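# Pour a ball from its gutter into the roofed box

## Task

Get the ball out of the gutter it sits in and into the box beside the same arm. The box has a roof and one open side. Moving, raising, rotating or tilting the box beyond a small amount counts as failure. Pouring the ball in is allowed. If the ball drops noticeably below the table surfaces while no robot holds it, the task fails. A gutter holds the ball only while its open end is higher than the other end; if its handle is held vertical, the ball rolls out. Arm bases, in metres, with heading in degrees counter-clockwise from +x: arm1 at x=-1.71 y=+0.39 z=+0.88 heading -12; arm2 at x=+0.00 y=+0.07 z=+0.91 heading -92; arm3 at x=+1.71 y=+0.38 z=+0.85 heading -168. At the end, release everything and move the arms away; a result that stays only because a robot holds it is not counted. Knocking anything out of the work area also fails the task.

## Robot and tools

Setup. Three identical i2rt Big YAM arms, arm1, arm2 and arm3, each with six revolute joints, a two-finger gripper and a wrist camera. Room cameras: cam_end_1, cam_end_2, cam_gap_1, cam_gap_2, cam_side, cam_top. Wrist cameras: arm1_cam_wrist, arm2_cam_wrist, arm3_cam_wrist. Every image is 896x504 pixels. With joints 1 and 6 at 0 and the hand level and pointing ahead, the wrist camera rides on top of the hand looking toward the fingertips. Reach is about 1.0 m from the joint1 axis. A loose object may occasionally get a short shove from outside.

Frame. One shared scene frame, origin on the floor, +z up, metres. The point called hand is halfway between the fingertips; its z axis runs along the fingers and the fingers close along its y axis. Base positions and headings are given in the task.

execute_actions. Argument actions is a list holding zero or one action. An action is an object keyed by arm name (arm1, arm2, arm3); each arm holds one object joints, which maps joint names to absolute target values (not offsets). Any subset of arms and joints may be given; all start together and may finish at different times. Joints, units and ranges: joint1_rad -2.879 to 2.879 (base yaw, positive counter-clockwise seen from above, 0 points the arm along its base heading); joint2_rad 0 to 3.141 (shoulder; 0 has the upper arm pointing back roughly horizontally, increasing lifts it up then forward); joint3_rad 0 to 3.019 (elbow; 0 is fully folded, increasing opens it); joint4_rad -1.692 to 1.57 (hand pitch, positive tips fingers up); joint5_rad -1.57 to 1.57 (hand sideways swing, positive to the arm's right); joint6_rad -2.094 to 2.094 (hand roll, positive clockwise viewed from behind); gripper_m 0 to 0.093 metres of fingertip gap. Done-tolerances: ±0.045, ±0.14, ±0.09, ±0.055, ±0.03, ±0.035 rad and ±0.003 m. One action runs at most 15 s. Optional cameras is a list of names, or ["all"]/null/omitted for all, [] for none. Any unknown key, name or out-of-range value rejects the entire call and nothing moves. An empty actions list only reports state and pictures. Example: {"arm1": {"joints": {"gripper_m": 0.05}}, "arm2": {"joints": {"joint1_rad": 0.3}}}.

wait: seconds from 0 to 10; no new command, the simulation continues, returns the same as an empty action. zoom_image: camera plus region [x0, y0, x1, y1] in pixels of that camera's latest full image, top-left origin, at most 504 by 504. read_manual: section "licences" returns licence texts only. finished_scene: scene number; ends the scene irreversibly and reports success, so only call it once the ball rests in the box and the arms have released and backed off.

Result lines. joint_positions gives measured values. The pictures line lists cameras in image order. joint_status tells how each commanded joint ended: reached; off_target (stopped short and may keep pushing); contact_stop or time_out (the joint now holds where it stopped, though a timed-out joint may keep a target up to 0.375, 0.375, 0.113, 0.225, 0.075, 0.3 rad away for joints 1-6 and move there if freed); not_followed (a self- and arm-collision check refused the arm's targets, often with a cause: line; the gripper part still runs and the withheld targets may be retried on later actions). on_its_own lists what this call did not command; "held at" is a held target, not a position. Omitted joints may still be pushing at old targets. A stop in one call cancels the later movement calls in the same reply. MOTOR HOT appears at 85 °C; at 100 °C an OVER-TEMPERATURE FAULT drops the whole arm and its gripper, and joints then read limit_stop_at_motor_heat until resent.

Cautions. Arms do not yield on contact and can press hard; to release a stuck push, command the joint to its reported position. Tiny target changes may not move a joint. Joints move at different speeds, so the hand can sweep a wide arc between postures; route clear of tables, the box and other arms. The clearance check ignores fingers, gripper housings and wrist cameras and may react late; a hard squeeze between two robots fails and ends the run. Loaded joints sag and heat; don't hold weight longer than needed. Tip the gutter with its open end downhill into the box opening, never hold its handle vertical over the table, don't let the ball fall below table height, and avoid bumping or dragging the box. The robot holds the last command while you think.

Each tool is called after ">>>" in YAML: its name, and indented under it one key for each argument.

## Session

>>> execute_actions:
  actions: []

Scene clock: 0.00 s.
Motor temperatures (°C, as the motors report them): arm1=[24 26 31 23 23 23] | arm2=[26 37 29 23 26 26] | arm3=[23 31 38 23 25 23]
arm1.joint_positions: joint1_rad=+0.734 joint2_rad=+0.462 joint3_rad=+1.484 joint4_rad=-1.392 joint5_rad=-0.285 joint6_rad=+0.282 gripper_m=+0.094
arm1.joint_status: not commanded
arm1.hand: x=-1.6284 y=+0.4951 z=+1.4767 quat_wxyz=(-0.474, +0.179, -0.798, -0.326) (m; scene frame)
arm2.joint_positions: joint1_rad=+0.502 joint2_rad=+0.449 joint3_rad=+1.598 joint4_rad=-1.325 joint5_rad=-0.252 joint6_rad=+0.769 gripper_m=+0.095
arm2.joint_status: not commanded
arm2.hand: x=+0.0915 y=+0.0015 z=+1.5742 quat_wxyz=(-0.644, -0.563, -0.518, +0.018) (m; scene frame)
arm3.joint_positions: joint1_rad=+0.252 joint2_rad=+0.465 joint3_rad=+1.363 joint4_rad=-1.193 joint5_rad=-0.036 joint6_rad=+0.742 gripper_m=+0.094
arm3.joint_status: not commanded
arm3.hand: x=+1.5479 y=+0.2901 z=+1.4396 quat_wxyz=(-0.351, -0.797, +0.103, +0.481) (m; scene frame)
pictures: arm1_cam_wrist, arm2_cam_wrist, arm3_cam_wrist, cam_end_1, cam_end_2, cam_gap_1, cam_gap_2, cam_side, cam_top
Images, in order (width x height): arm1_cam_wrist 896x504, arm2_cam_wrist 896x504, arm3_cam_wrist 896x504, cam_end_1 896x504, cam_end_2 896x504, cam_gap_1 896x504, cam_gap_2 896x504, cam_side 896x504, cam_top 896x504.

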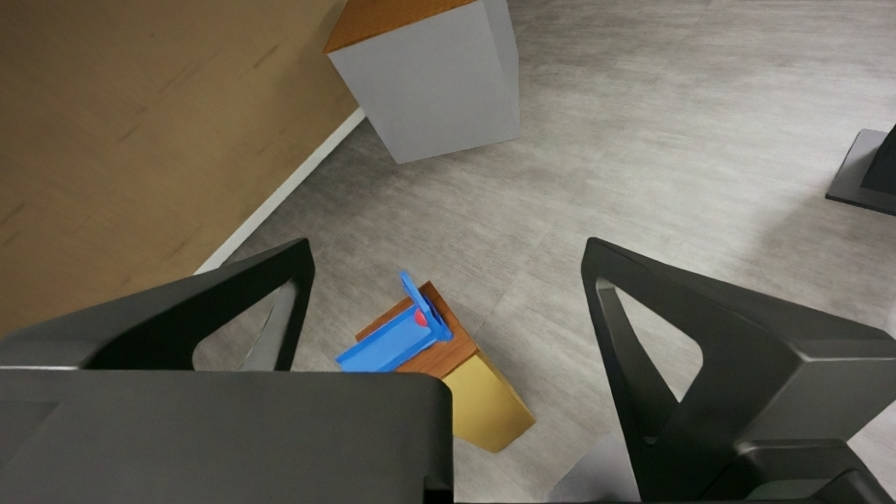

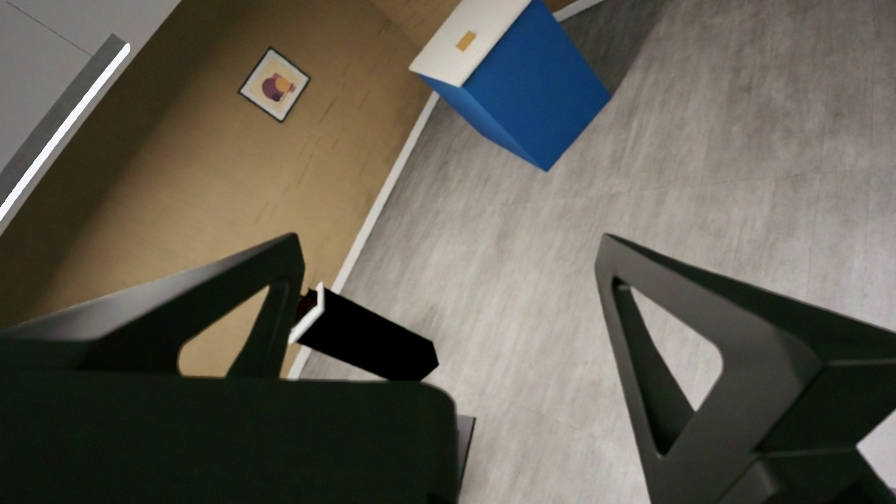

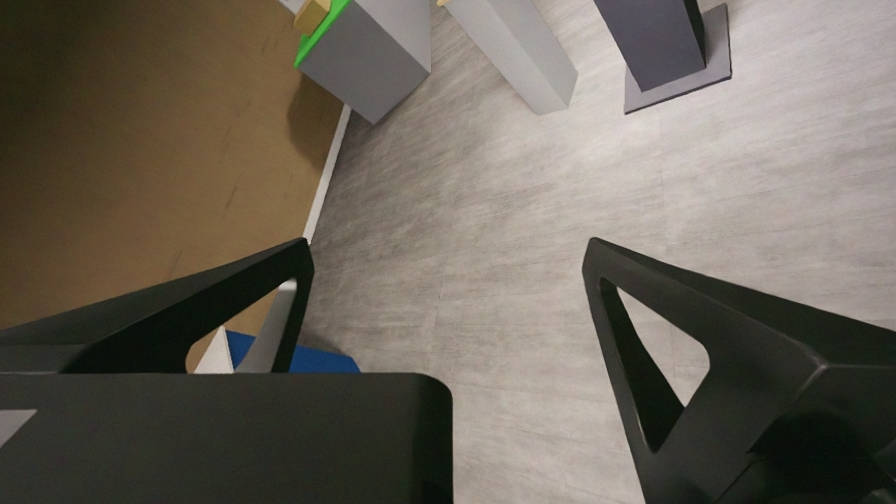

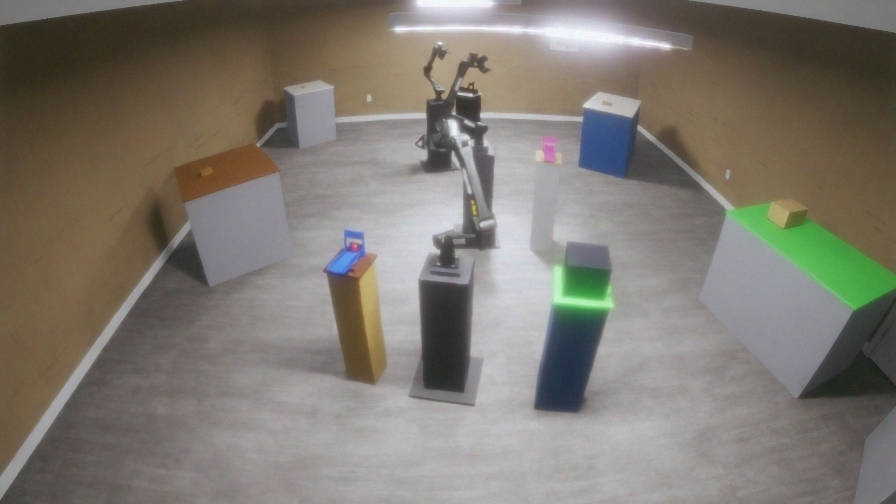

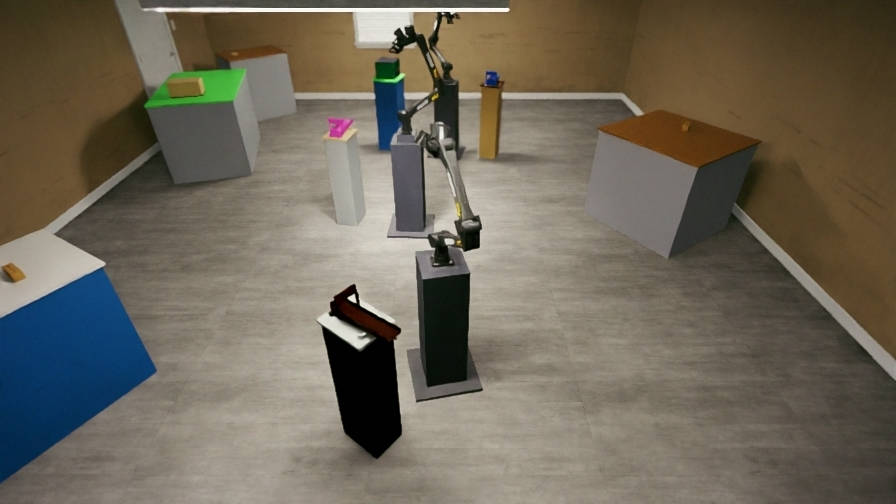

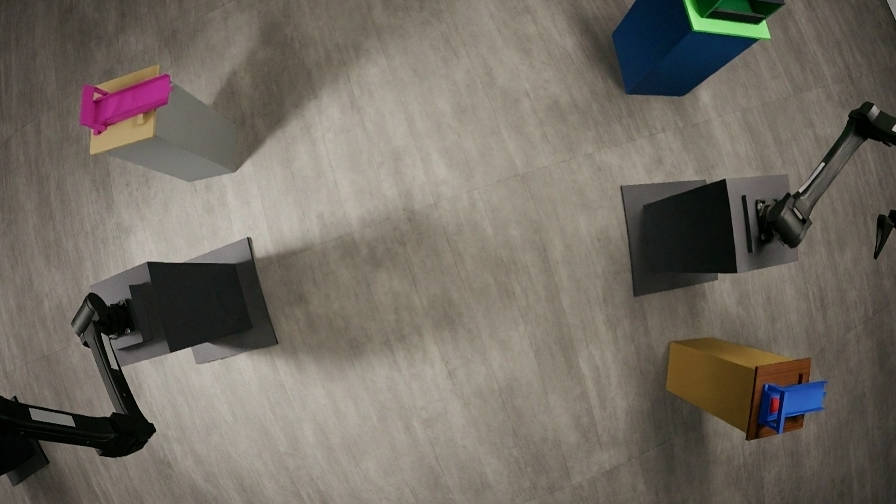

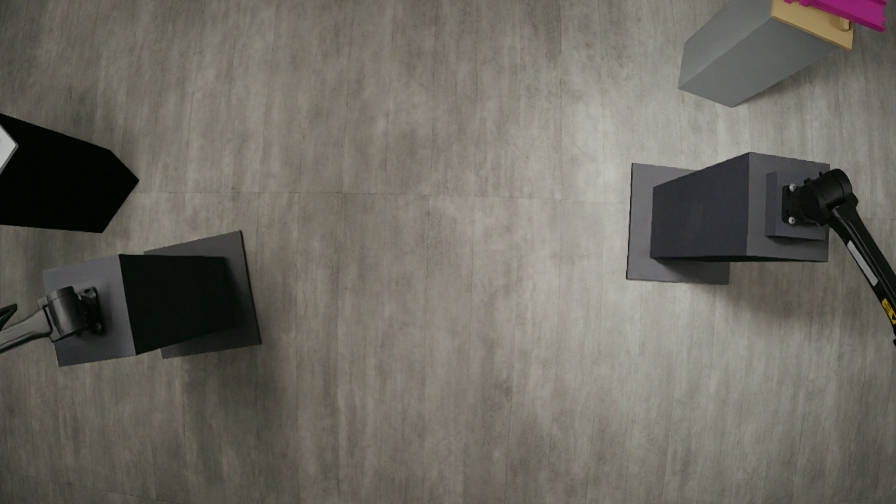

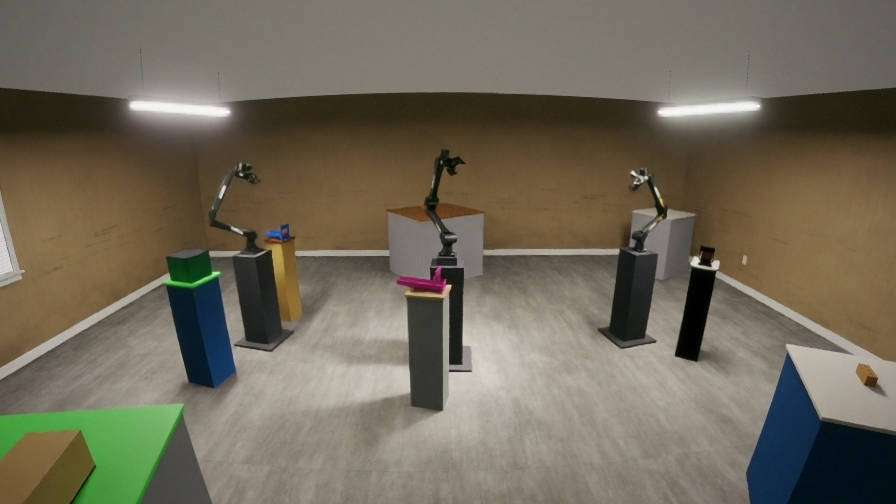

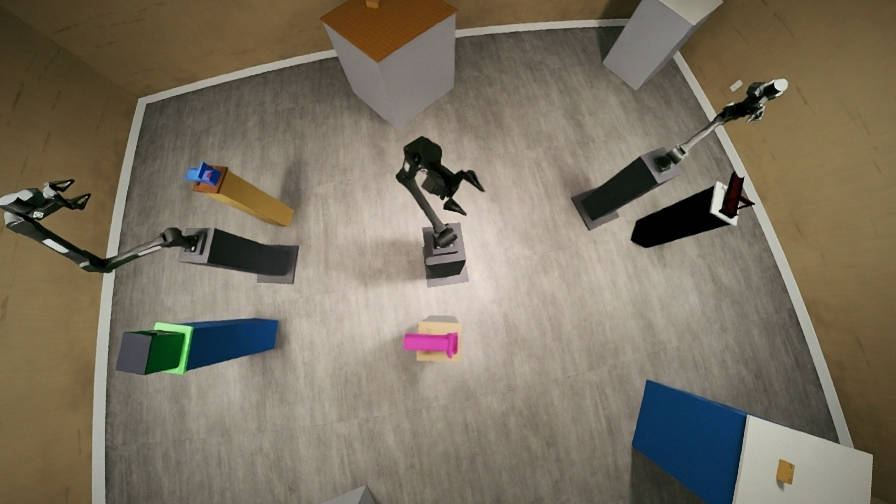

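>>> zoom_image:
  camera: "arm1_cam_wrist"
  region: [310, 250, 550, 400]

>>> zoom_image:
  camera: "cam_gap_1"
  region: [700, 330, 880, 470]

>>> zoom_image:
  camera: "cam_end_1"
  region: [300, 210, 420, 300]

>>> zoom_image:
  camera: "cam_end_1"
  region: [520, 220, 660, 330]

>>> zoom_image:
  camera: "cam_gap_1"
  region: [600, 0, 820, 110]

Region (310, 250, 550, 400) of arm1_cam_wrist's 896x504 image, scaled by 2.100, with more detail than that image has; it fills the top 315 rows of this view, and the rest is white.

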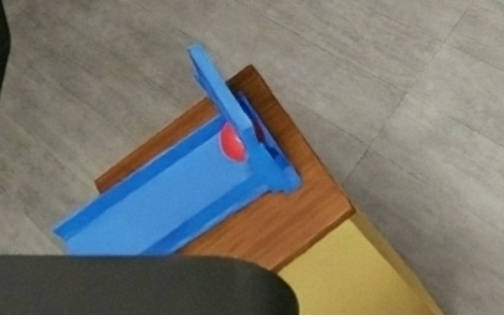

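Region (700, 330, 880, 470) of cam_gap_1's 896x504 image, scaled by 2.800, with more detail than that image has.

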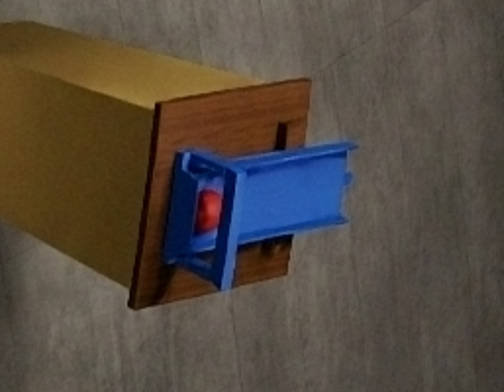

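Region (300, 210, 420, 300) of cam_end_1's 896x504 image, scaled by 4.200, with more detail than that image has; it fills the top 378 rows of this view, and the rest is white.

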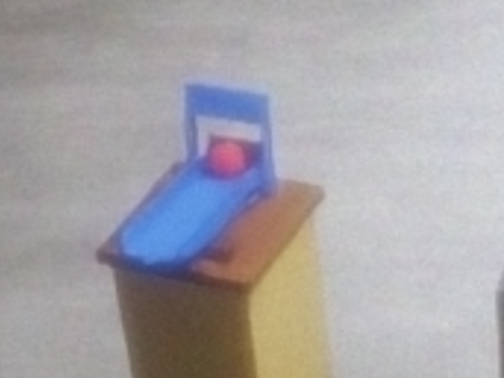

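Region (520, 220, 660, 330) of cam_end_1's 896x504 image, scaled by 3.600, with more detail than that image has; it fills the top 396 rows of this view, and the rest is white.

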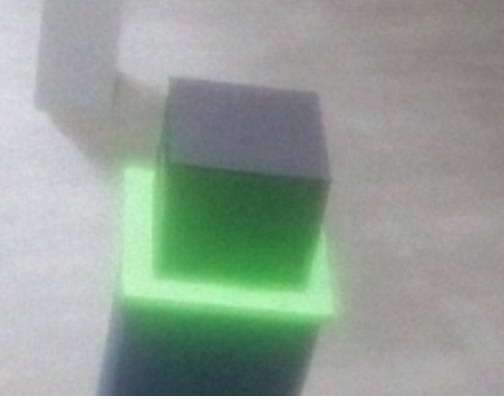

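Region (600, 0, 820, 110) of cam_gap_1's 896x504 image, scaled by 2.291, with more detail than that image has.

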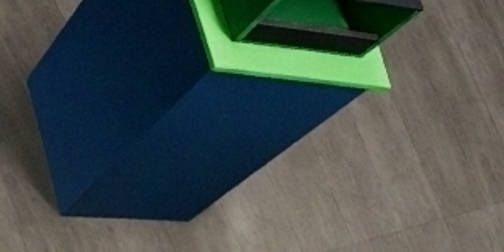

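>>> zoom_image:
  camera: "cam_end_1"
  region: [390, 220, 530, 420]

>>> zoom_image:
  camera: "cam_end_1"
  region: [400, 30, 580, 190]

>>> zoom_image:
  camera: "cam_end_2"
  region: [360, 40, 520, 170]

>>> zoom_image:
  camera: "cam_side"
  region: [150, 200, 330, 400]

Region (390, 220, 530, 420) of cam_end_1's 896x504 image, scaled by 2.520, with more detail than that image has; it fills the left 353 columns of this view, and the rest is white.

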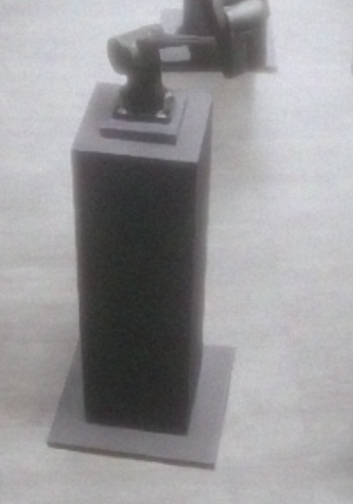

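Region (400, 30, 580, 190) of cam_end_1's 896x504 image, scaled by 2.800, with more detail than that image has.

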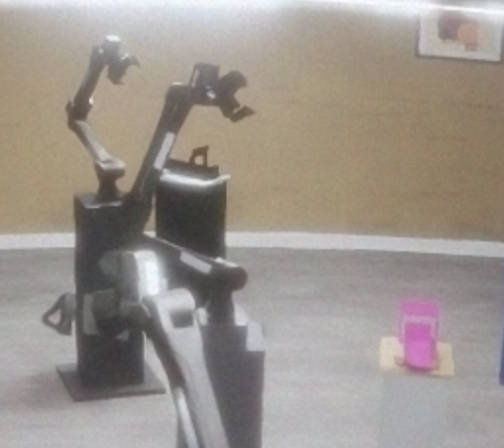

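Region (360, 40, 520, 170) of cam_end_2's 896x504 image, scaled by 3.150, with more detail than that image has; it fills the top 410 rows of this view, and the rest is white.

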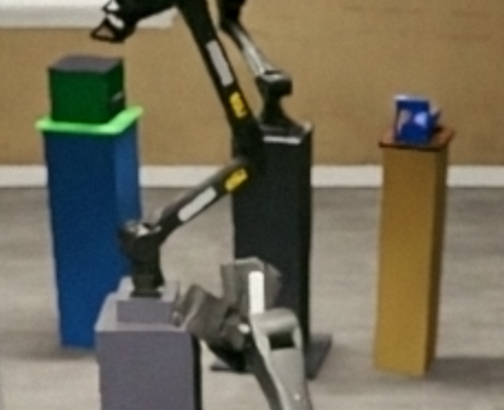

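Region (150, 200, 330, 400) of cam_side's 896x504 image, scaled by 2.520, with more detail than that image has; it fills the left 454 columns of this view, and the rest is white.

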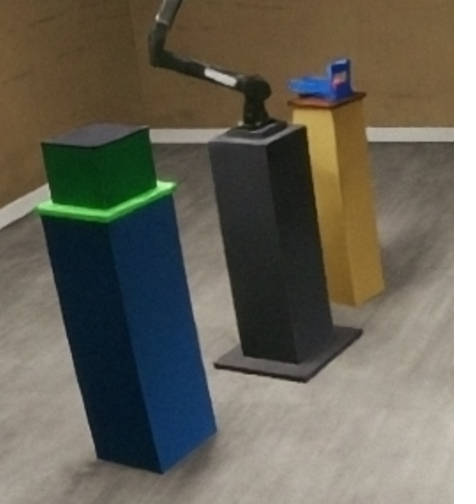

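>>> zoom_image:
  camera: "cam_gap_1"
  region: [600, 160, 840, 310]

>>> zoom_image:
  camera: "cam_gap_1"
  region: [60, 225, 300, 385]

>>> zoom_image:
  camera: "cam_gap_1"
  region: [650, 325, 850, 455]

Region (600, 160, 840, 310) of cam_gap_1's 896x504 image, scaled by 2.100, with more detail than that image has; it fills the top 315 rows of this view, and the rest is white.

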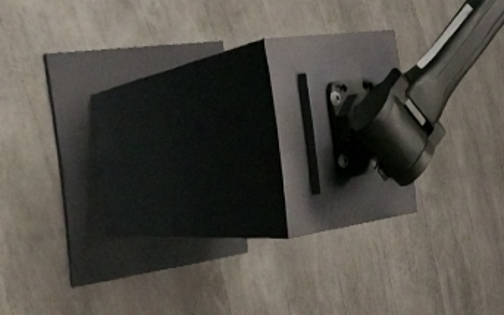

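Region (60, 225, 300, 385) of cam_gap_1's 896x504 image, scaled by 2.100, with more detail than that image has.

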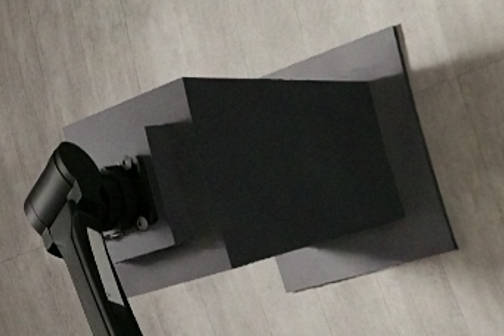

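Region (650, 325, 850, 455) of cam_gap_1's 896x504 image, scaled by 2.520, with more detail than that image has; it fills the top 328 rows of this view, and the rest is white.

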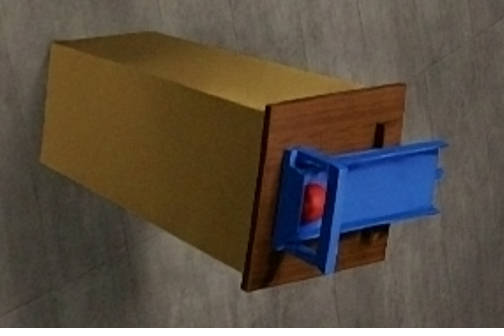

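>>> execute_actions:
  actions:
    - {"arm1":{"joints":{"joint1_rad":1.405,"joint2_rad":1.66,"joint3_rad":1.51,"joint4_rad":-1.40,"joint5_rad":-0.29,"joint6_rad":-0.065,"gripper_m":0.093}},"arm2":{"joints":{"joint1_rad":-0.60,"joint2_rad":1.30,"joint3_rad":1.38,"joint4_rad":-0.25,"joint5_rad":0.0,"joint6_rad":0.0}}}
  cameras: ["arm1_cam_wrist","cam_end_1","cam_gap_1","cam_side"]

Scene clock: 121.73 s.
Motor temperatures (°C, as the motors report them): arm1=[24 27 35 23 23 23] | arm2=[26 35 32 24 26 26] | arm3=[23 30 43 24 25 23]
arm1.joint_positions: joint1_rad=+1.403 joint2_rad=+1.659 joint3_rad=+1.499 joint4_rad=-1.392 joint5_rad=-0.288 joint6_rad=-0.056 gripper_m=+0.093
arm1.joint_status: all done
arm1.hand: x=-1.5758 y=+0.8733 z=+1.0799 quat_wxyz=(+0.065, +0.580, -0.802, -0.123) (m; scene frame)
arm2.joint_positions: joint1_rad=-0.608 joint2_rad=+1.300 joint3_rad=+1.357 joint4_rad=-0.266 joint5_rad=-0.001 joint6_rad=+0.012 gripper_m=+0.095
arm2.joint_status: all done
arm2.hand: x=-0.3615 y=-0.4110 z=+1.4041 quat_wxyz=(-0.285, -0.693, -0.342, +0.567) (m; scene frame)
arm3.joint_positions: joint1_rad=+0.252 joint2_rad=+0.465 joint3_rad=+1.363 joint4_rad=-1.193 joint5_rad=-0.036 joint6_rad=+0.742 gripper_m=+0.094
arm3.joint_status: not commanded
arm3.hand: x=+1.5479 y=+0.2901 z=+1.4396 quat_wxyz=(-0.351, -0.797, +0.103, +0.481) (m; scene frame)
pictures: arm1_cam_wrist, cam_end_1, cam_gap_1, cam_side
Images, in order (width x height): arm1_cam_wrist 896x504, cam_end_1 896x504, cam_gap_1 896x504, cam_side 896x504.

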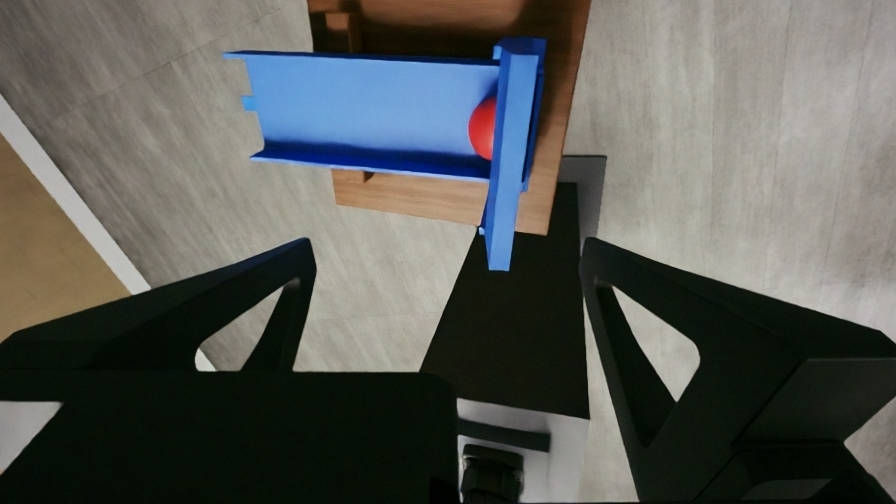

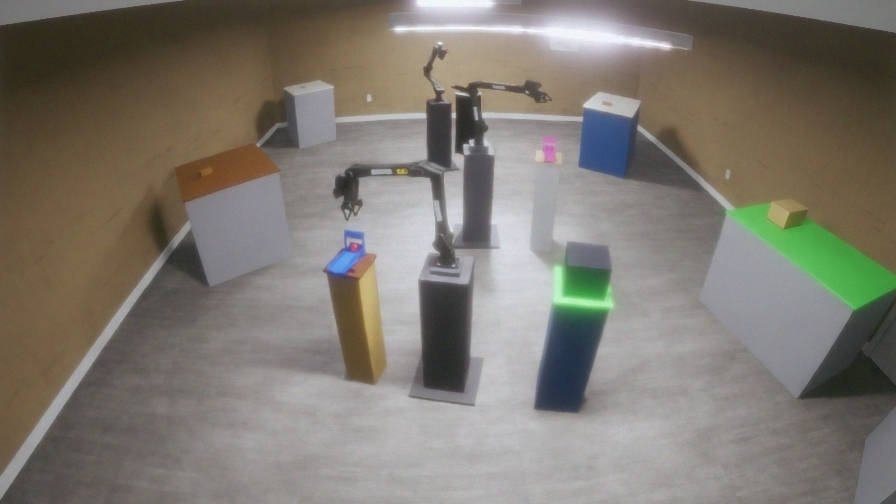

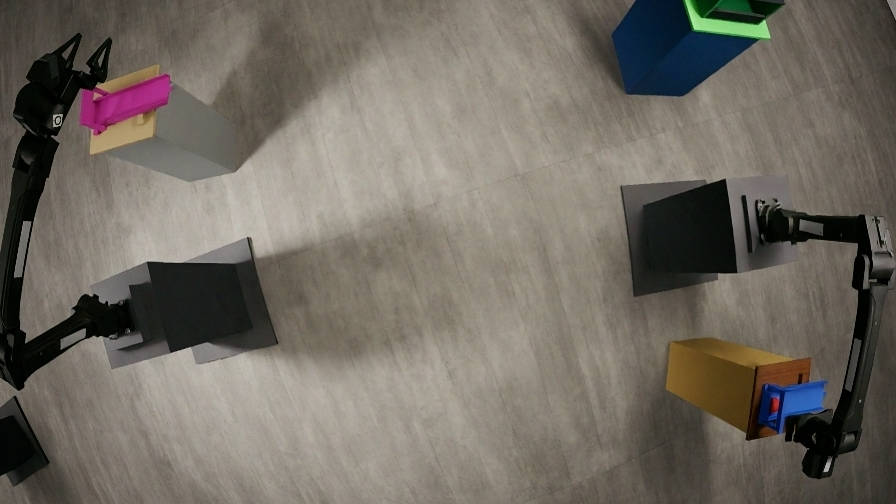

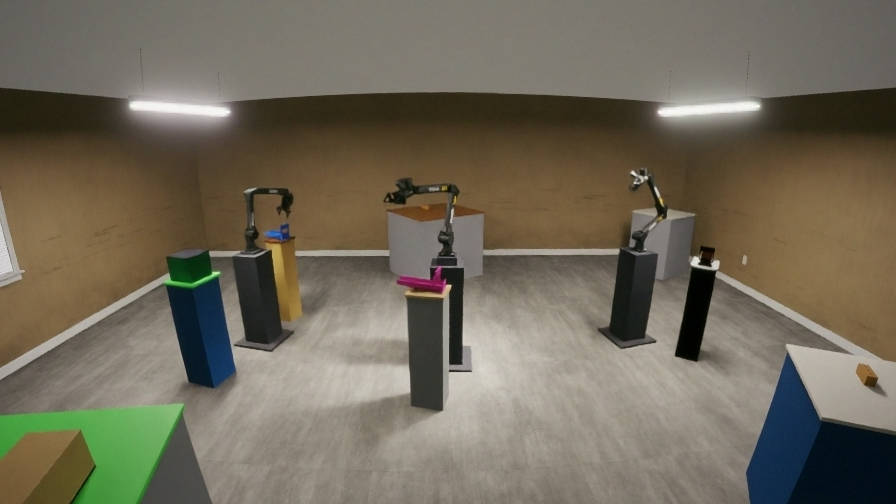

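>>> zoom_image:
  camera: "arm1_cam_wrist"
  region: [420, 20, 620, 290]

>>> zoom_image:
  camera: "arm1_cam_wrist"
  region: [200, 0, 480, 280]

Region (420, 20, 620, 290) of arm1_cam_wrist's 896x504 image, scaled by 1.867, with more detail than that image has; it fills the left 373 columns of this view, and the rest is white.

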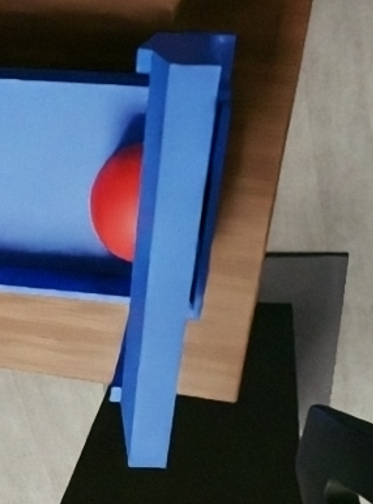

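Region (200, 0, 480, 280) of arm1_cam_wrist's 896x504 image, scaled by 1.800, with more detail than that image has.

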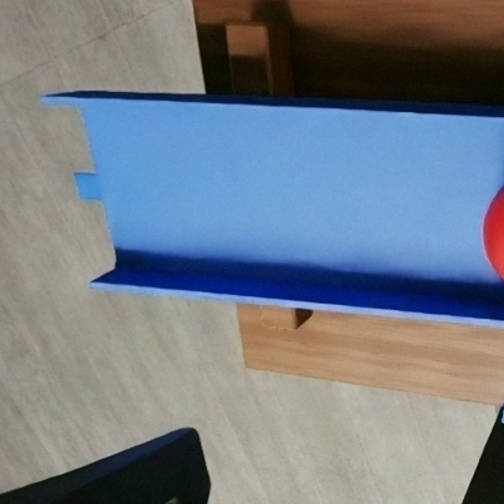

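>>> execute_actions:
  actions:
    - {"arm1":{"joints":{"joint2_rad":1.768,"joint3_rad":1.308,"joint4_rad":-1.14}},"arm2":{"joints":{"joint1_rad":-0.83,"joint2_rad":1.52,"joint4_rad":-0.03}}}
  cameras: ["arm1_cam_wrist","cam_end_1","cam_side"]

>>> zoom_image:
  camera: "cam_end_1"
  region: [300, 180, 420, 290]

Scene clock: 195.90 s.
Motor temperatures (°C, as the motors report them): arm1=[24 30 38 23 24 23] | arm2=[26 35 38 24 26 26] | arm3=[23 30 42 24 25 23]
arm1.joint_positions: joint1_rad=+1.403 joint2_rad=+1.775 joint3_rad=+1.298 joint4_rad=-1.155 joint5_rad=-0.289 joint6_rad=-0.056 gripper_m=+0.093
arm1.joint_status: all done
arm1.hand: x=-1.5800 y=+0.8597 z=+0.9516 quat_wxyz=(+0.099, +0.575, -0.806, -0.102) (m; scene frame)
arm2.joint_positions: joint1_rad=-0.841 joint2_rad=+1.525 joint3_rad=+1.357 joint4_rad=-0.046 joint5_rad=+0.000 joint6_rad=+0.010 gripper_m=+0.095
arm2.joint_status: all done
arm2.hand: x=-0.5276 y=-0.3650 z=+1.3174 quat_wxyz=(-0.217, -0.730, -0.258, +0.595) (m; scene frame)
arm3.joint_positions: joint1_rad=+0.252 joint2_rad=+0.465 joint3_rad=+1.363 joint4_rad=-1.193 joint5_rad=-0.036 joint6_rad=+0.742 gripper_m=+0.094
arm3.joint_status: not commanded
arm3.hand: x=+1.5479 y=+0.2901 z=+1.4396 quat_wxyz=(-0.351, -0.797, +0.103, +0.481) (m; scene frame)
pictures: arm1_cam_wrist, cam_end_1, cam_side
Images, in order (width x height): arm1_cam_wrist 896x504, cam_end_1 896x504, cam_side 896x504.

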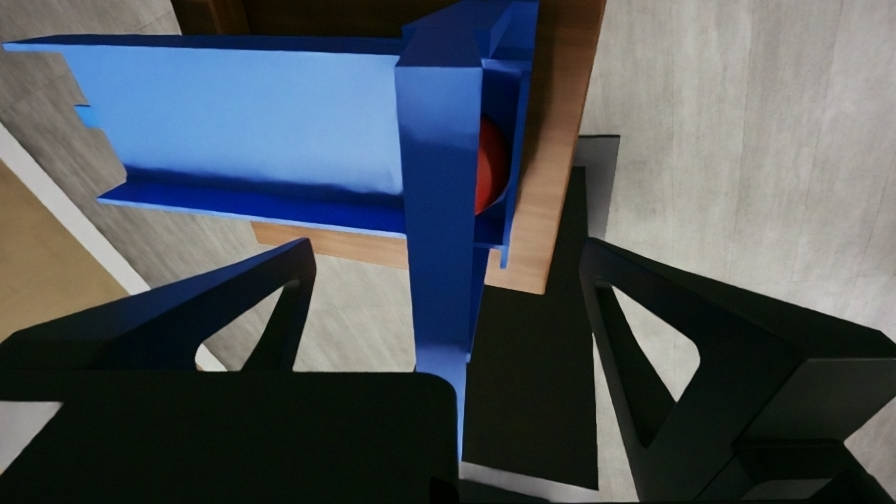

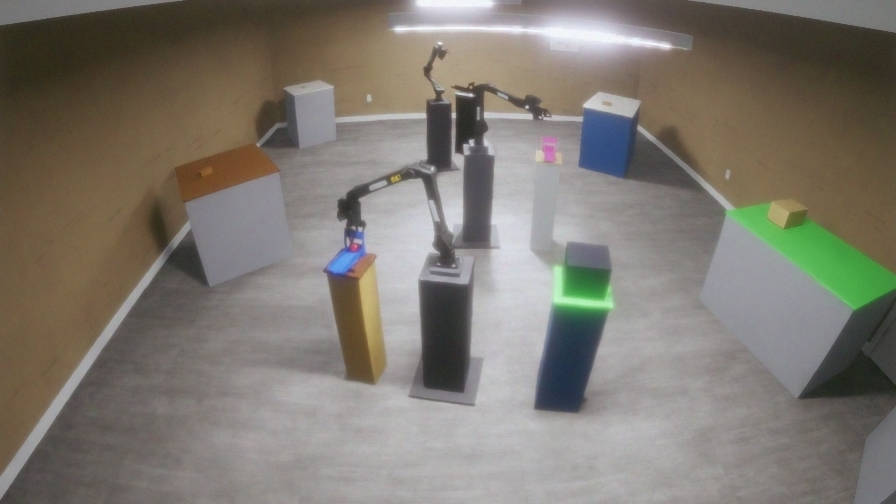

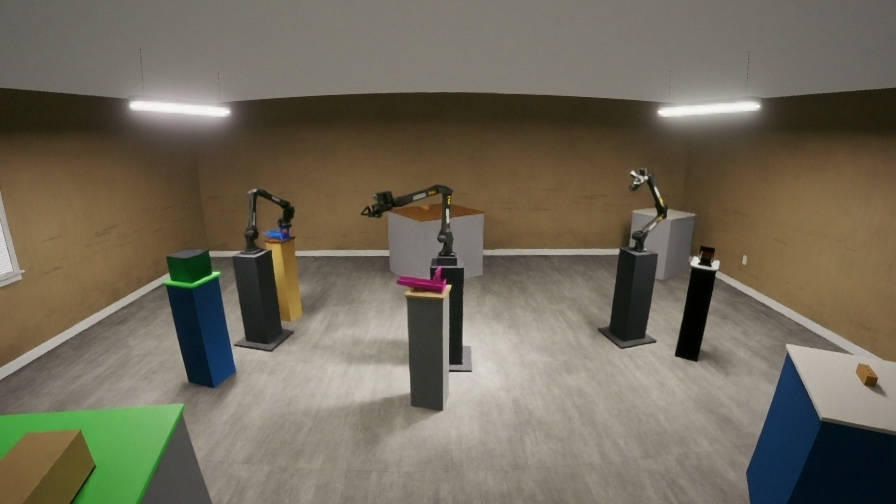

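Region (300, 180, 420, 290) of cam_end_1's 896x504 image, scaled by 4.200, with more detail than that image has; it fills the top 462 rows of this view, and the rest is white.

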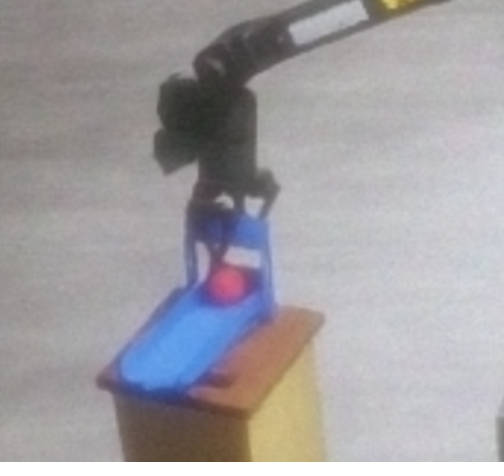

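>>> zoom_image:
  camera: "arm1_cam_wrist"
  region: [370, 0, 610, 150]

>>> zoom_image:
  camera: "cam_side"
  region: [250, 195, 320, 255]

Region (370, 0, 610, 150) of arm1_cam_wrist's 896x504 image, scaled by 2.100, with more detail than that image has; it fills the top 315 rows of this view, and the rest is white.

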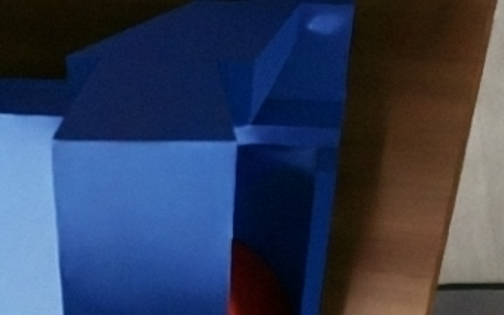

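Region (250, 195, 320, 255) of cam_side's 896x504 image, scaled by 7.200, with more detail than that image has; it fills the top 432 rows of this view, and the rest is white.

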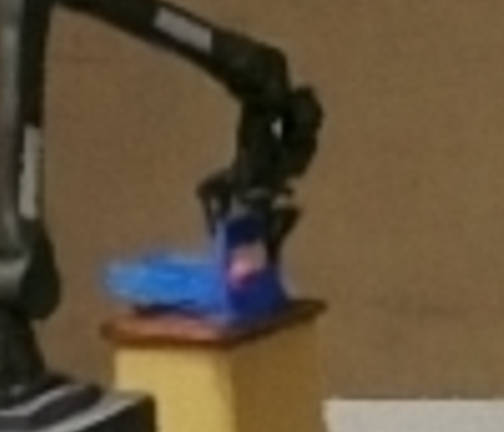

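>>> execute_actions:
  actions:
    - {"arm1":{"joints":{"gripper_m":0.0}}}
  cameras: ["arm1_cam_wrist"]

Scene clock: 316.60 s.
Motor temperatures (°C, as the motors report them): arm1=[24 32 38 23 24 23] | arm2=[26 35 40 24 26 26] | arm3=[23 29 42 24 25 23]
arm1.joint_positions: joint1_rad=+1.403 joint2_rad=+1.775 joint3_rad=+1.298 joint4_rad=-1.155 joint5_rad=-0.289 joint6_rad=-0.057 gripper_m=+0.011
arm1.joint_status: gripper_m off_target (ended at +0.011, target +0.000)
arm1.hand: x=-1.5800 y=+0.8598 z=+0.9516 quat_wxyz=(+0.098, +0.576, -0.805, -0.102) (m; scene frame)
arm2.joint_positions: joint1_rad=-0.841 joint2_rad=+1.525 joint3_rad=+1.357 joint4_rad=-0.046 joint5_rad=+0.000 joint6_rad=+0.010 gripper_m=+0.095
arm2.joint_status: not commanded
arm2.hand: x=-0.5276 y=-0.3650 z=+1.3174 quat_wxyz=(-0.217, -0.730, -0.258, +0.595) (m; scene frame)
arm3.joint_positions: joint1_rad=+0.252 joint2_rad=+0.465 joint3_rad=+1.363 joint4_rad=-1.193 joint5_rad=-0.036 joint6_rad=+0.742 gripper_m=+0.094
arm3.joint_status: not commanded
arm3.hand: x=+1.5479 y=+0.2901 z=+1.4396 quat_wxyz=(-0.351, -0.797, +0.103, +0.481) (m; scene frame)
pictures: arm1_cam_wrist
Images, in order (width x height): arm1_cam_wrist 896x504.

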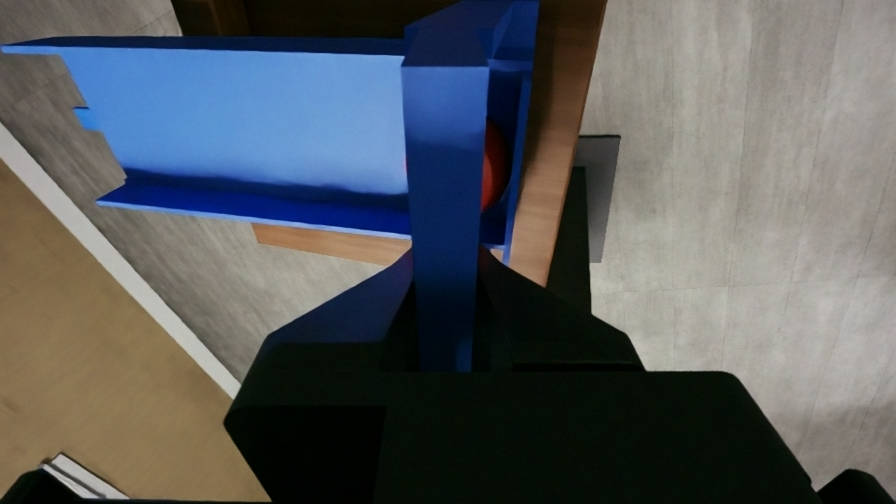

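>>> execute_actions:
  actions:
    - {"arm1":{"joints":{"joint1_rad":-0.20,"joint2_rad":0.90,"joint3_rad":1.36,"joint4_rad":-1.33,"joint5_rad":-0.50,"joint6_rad":1.58}},"arm2":{"joints":{"joint1_rad":-1.32,"joint2_rad":2.34,"joint3_rad":1.38,"joint4_rad":1.39}}}
  cameras: ["arm1_cam_wrist","arm2_cam_wrist","cam_end_1","cam_side"]

Scene clock: 346.03 s.
Motor temperatures (°C, as the motors report them): arm1=[24 32 38 23 24 23] | arm2=[26 36 41 24 26 26] | arm3=[23 29 42 24 25 23]
arm1.joint_positions: joint1_rad=-0.191 joint2_rad=+0.906 joint3_rad=+1.323 joint4_rad=-1.321 joint5_rad=-0.494 joint6_rad=+1.573 gripper_m=+0.011
arm1.joint_status: all done
arm1.hand: x=-1.3843 y=+0.3319 z=+1.3273 quat_wxyz=(-0.139, -0.719, -0.570, -0.372) (m; scene frame)
arm2.joint_positions: joint1_rad=-1.317 joint2_rad=+2.346 joint3_rad=+1.357 joint4_rad=+1.374 joint5_rad=+0.001 joint6_rad=+0.009 gripper_m=+0.095
arm2.joint_status: all done
arm2.hand: x=-0.7546 y=-0.0922 z=+1.0482 quat_wxyz=(-0.094, -0.551, -0.054, +0.827) (m; scene frame)
arm3.joint_positions: joint1_rad=+0.252 joint2_rad=+0.465 joint3_rad=+1.363 joint4_rad=-1.193 joint5_rad=-0.036 joint6_rad=+0.742 gripper_m=+0.094
arm3.joint_status: not commanded
arm3.hand: x=+1.5479 y=+0.2901 z=+1.4396 quat_wxyz=(-0.351, -0.797, +0.103, +0.481) (m; scene frame)
pictures: arm1_cam_wrist, arm2_cam_wrist, cam_end_1, cam_side
Images, in order (width x height): arm1_cam_wrist 896x504, arm2_cam_wrist 896x504, cam_end_1 896x504, cam_side 896x504.

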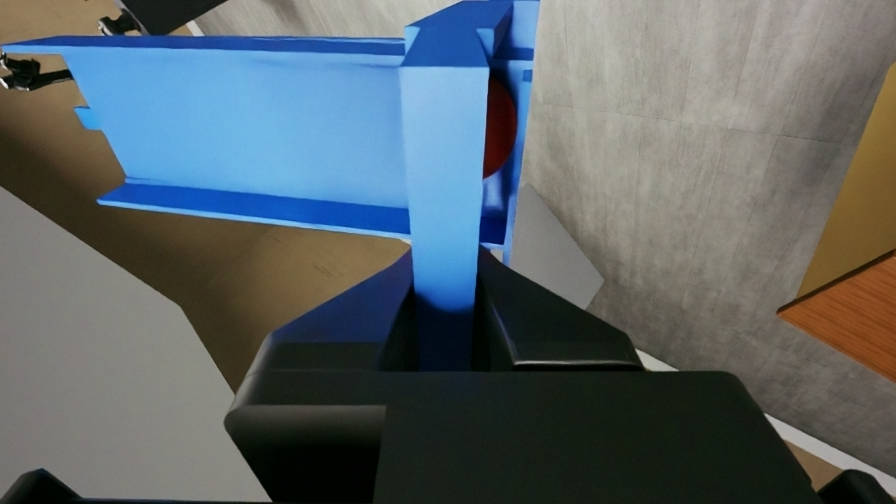

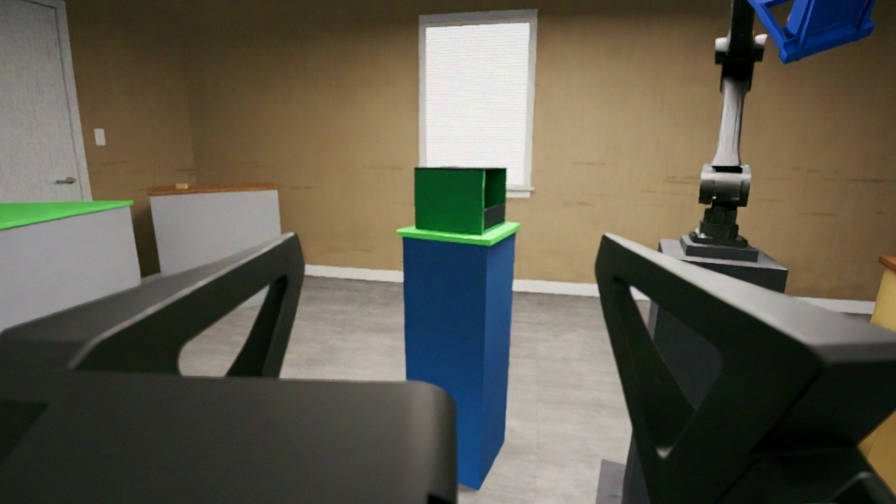

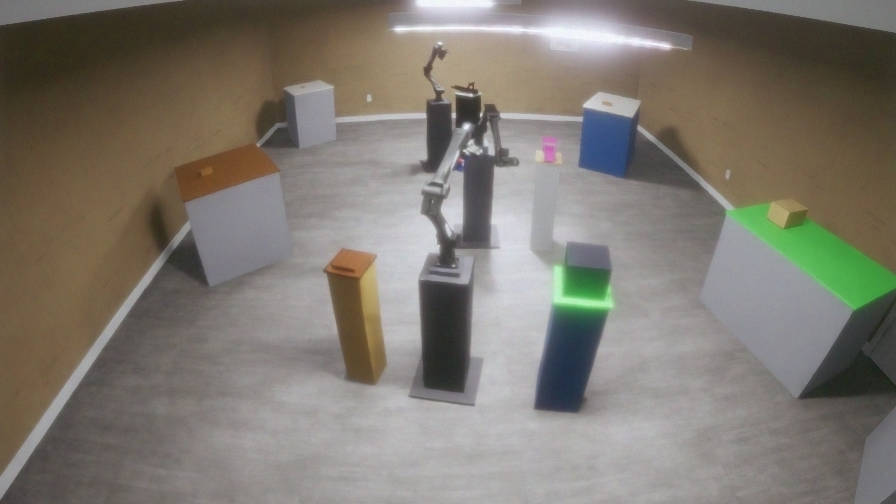

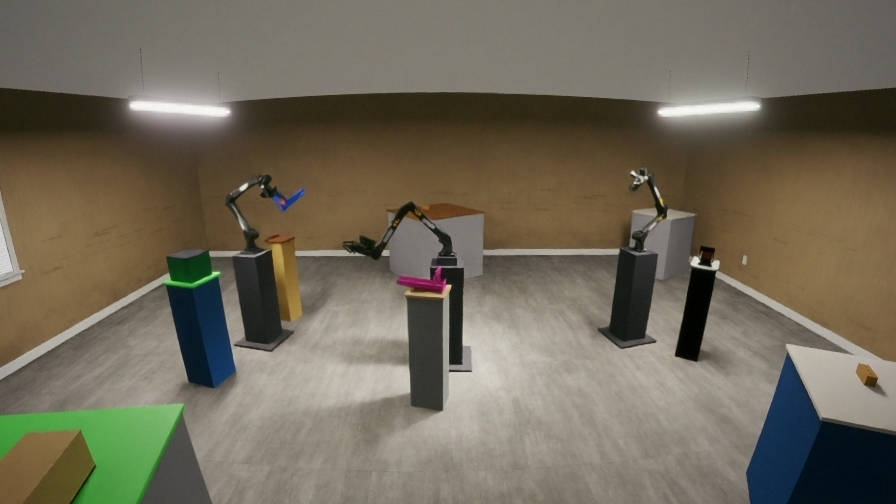

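>>> zoom_image:
  camera: "arm2_cam_wrist"
  region: [390, 150, 550, 260]

Region (390, 150, 550, 260) of arm2_cam_wrist's 896x504 image, scaled by 3.150, with more detail than that image has; it fills the top 346 rows of this view, and the rest is white.

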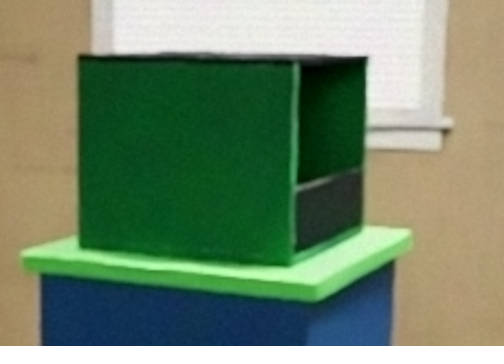

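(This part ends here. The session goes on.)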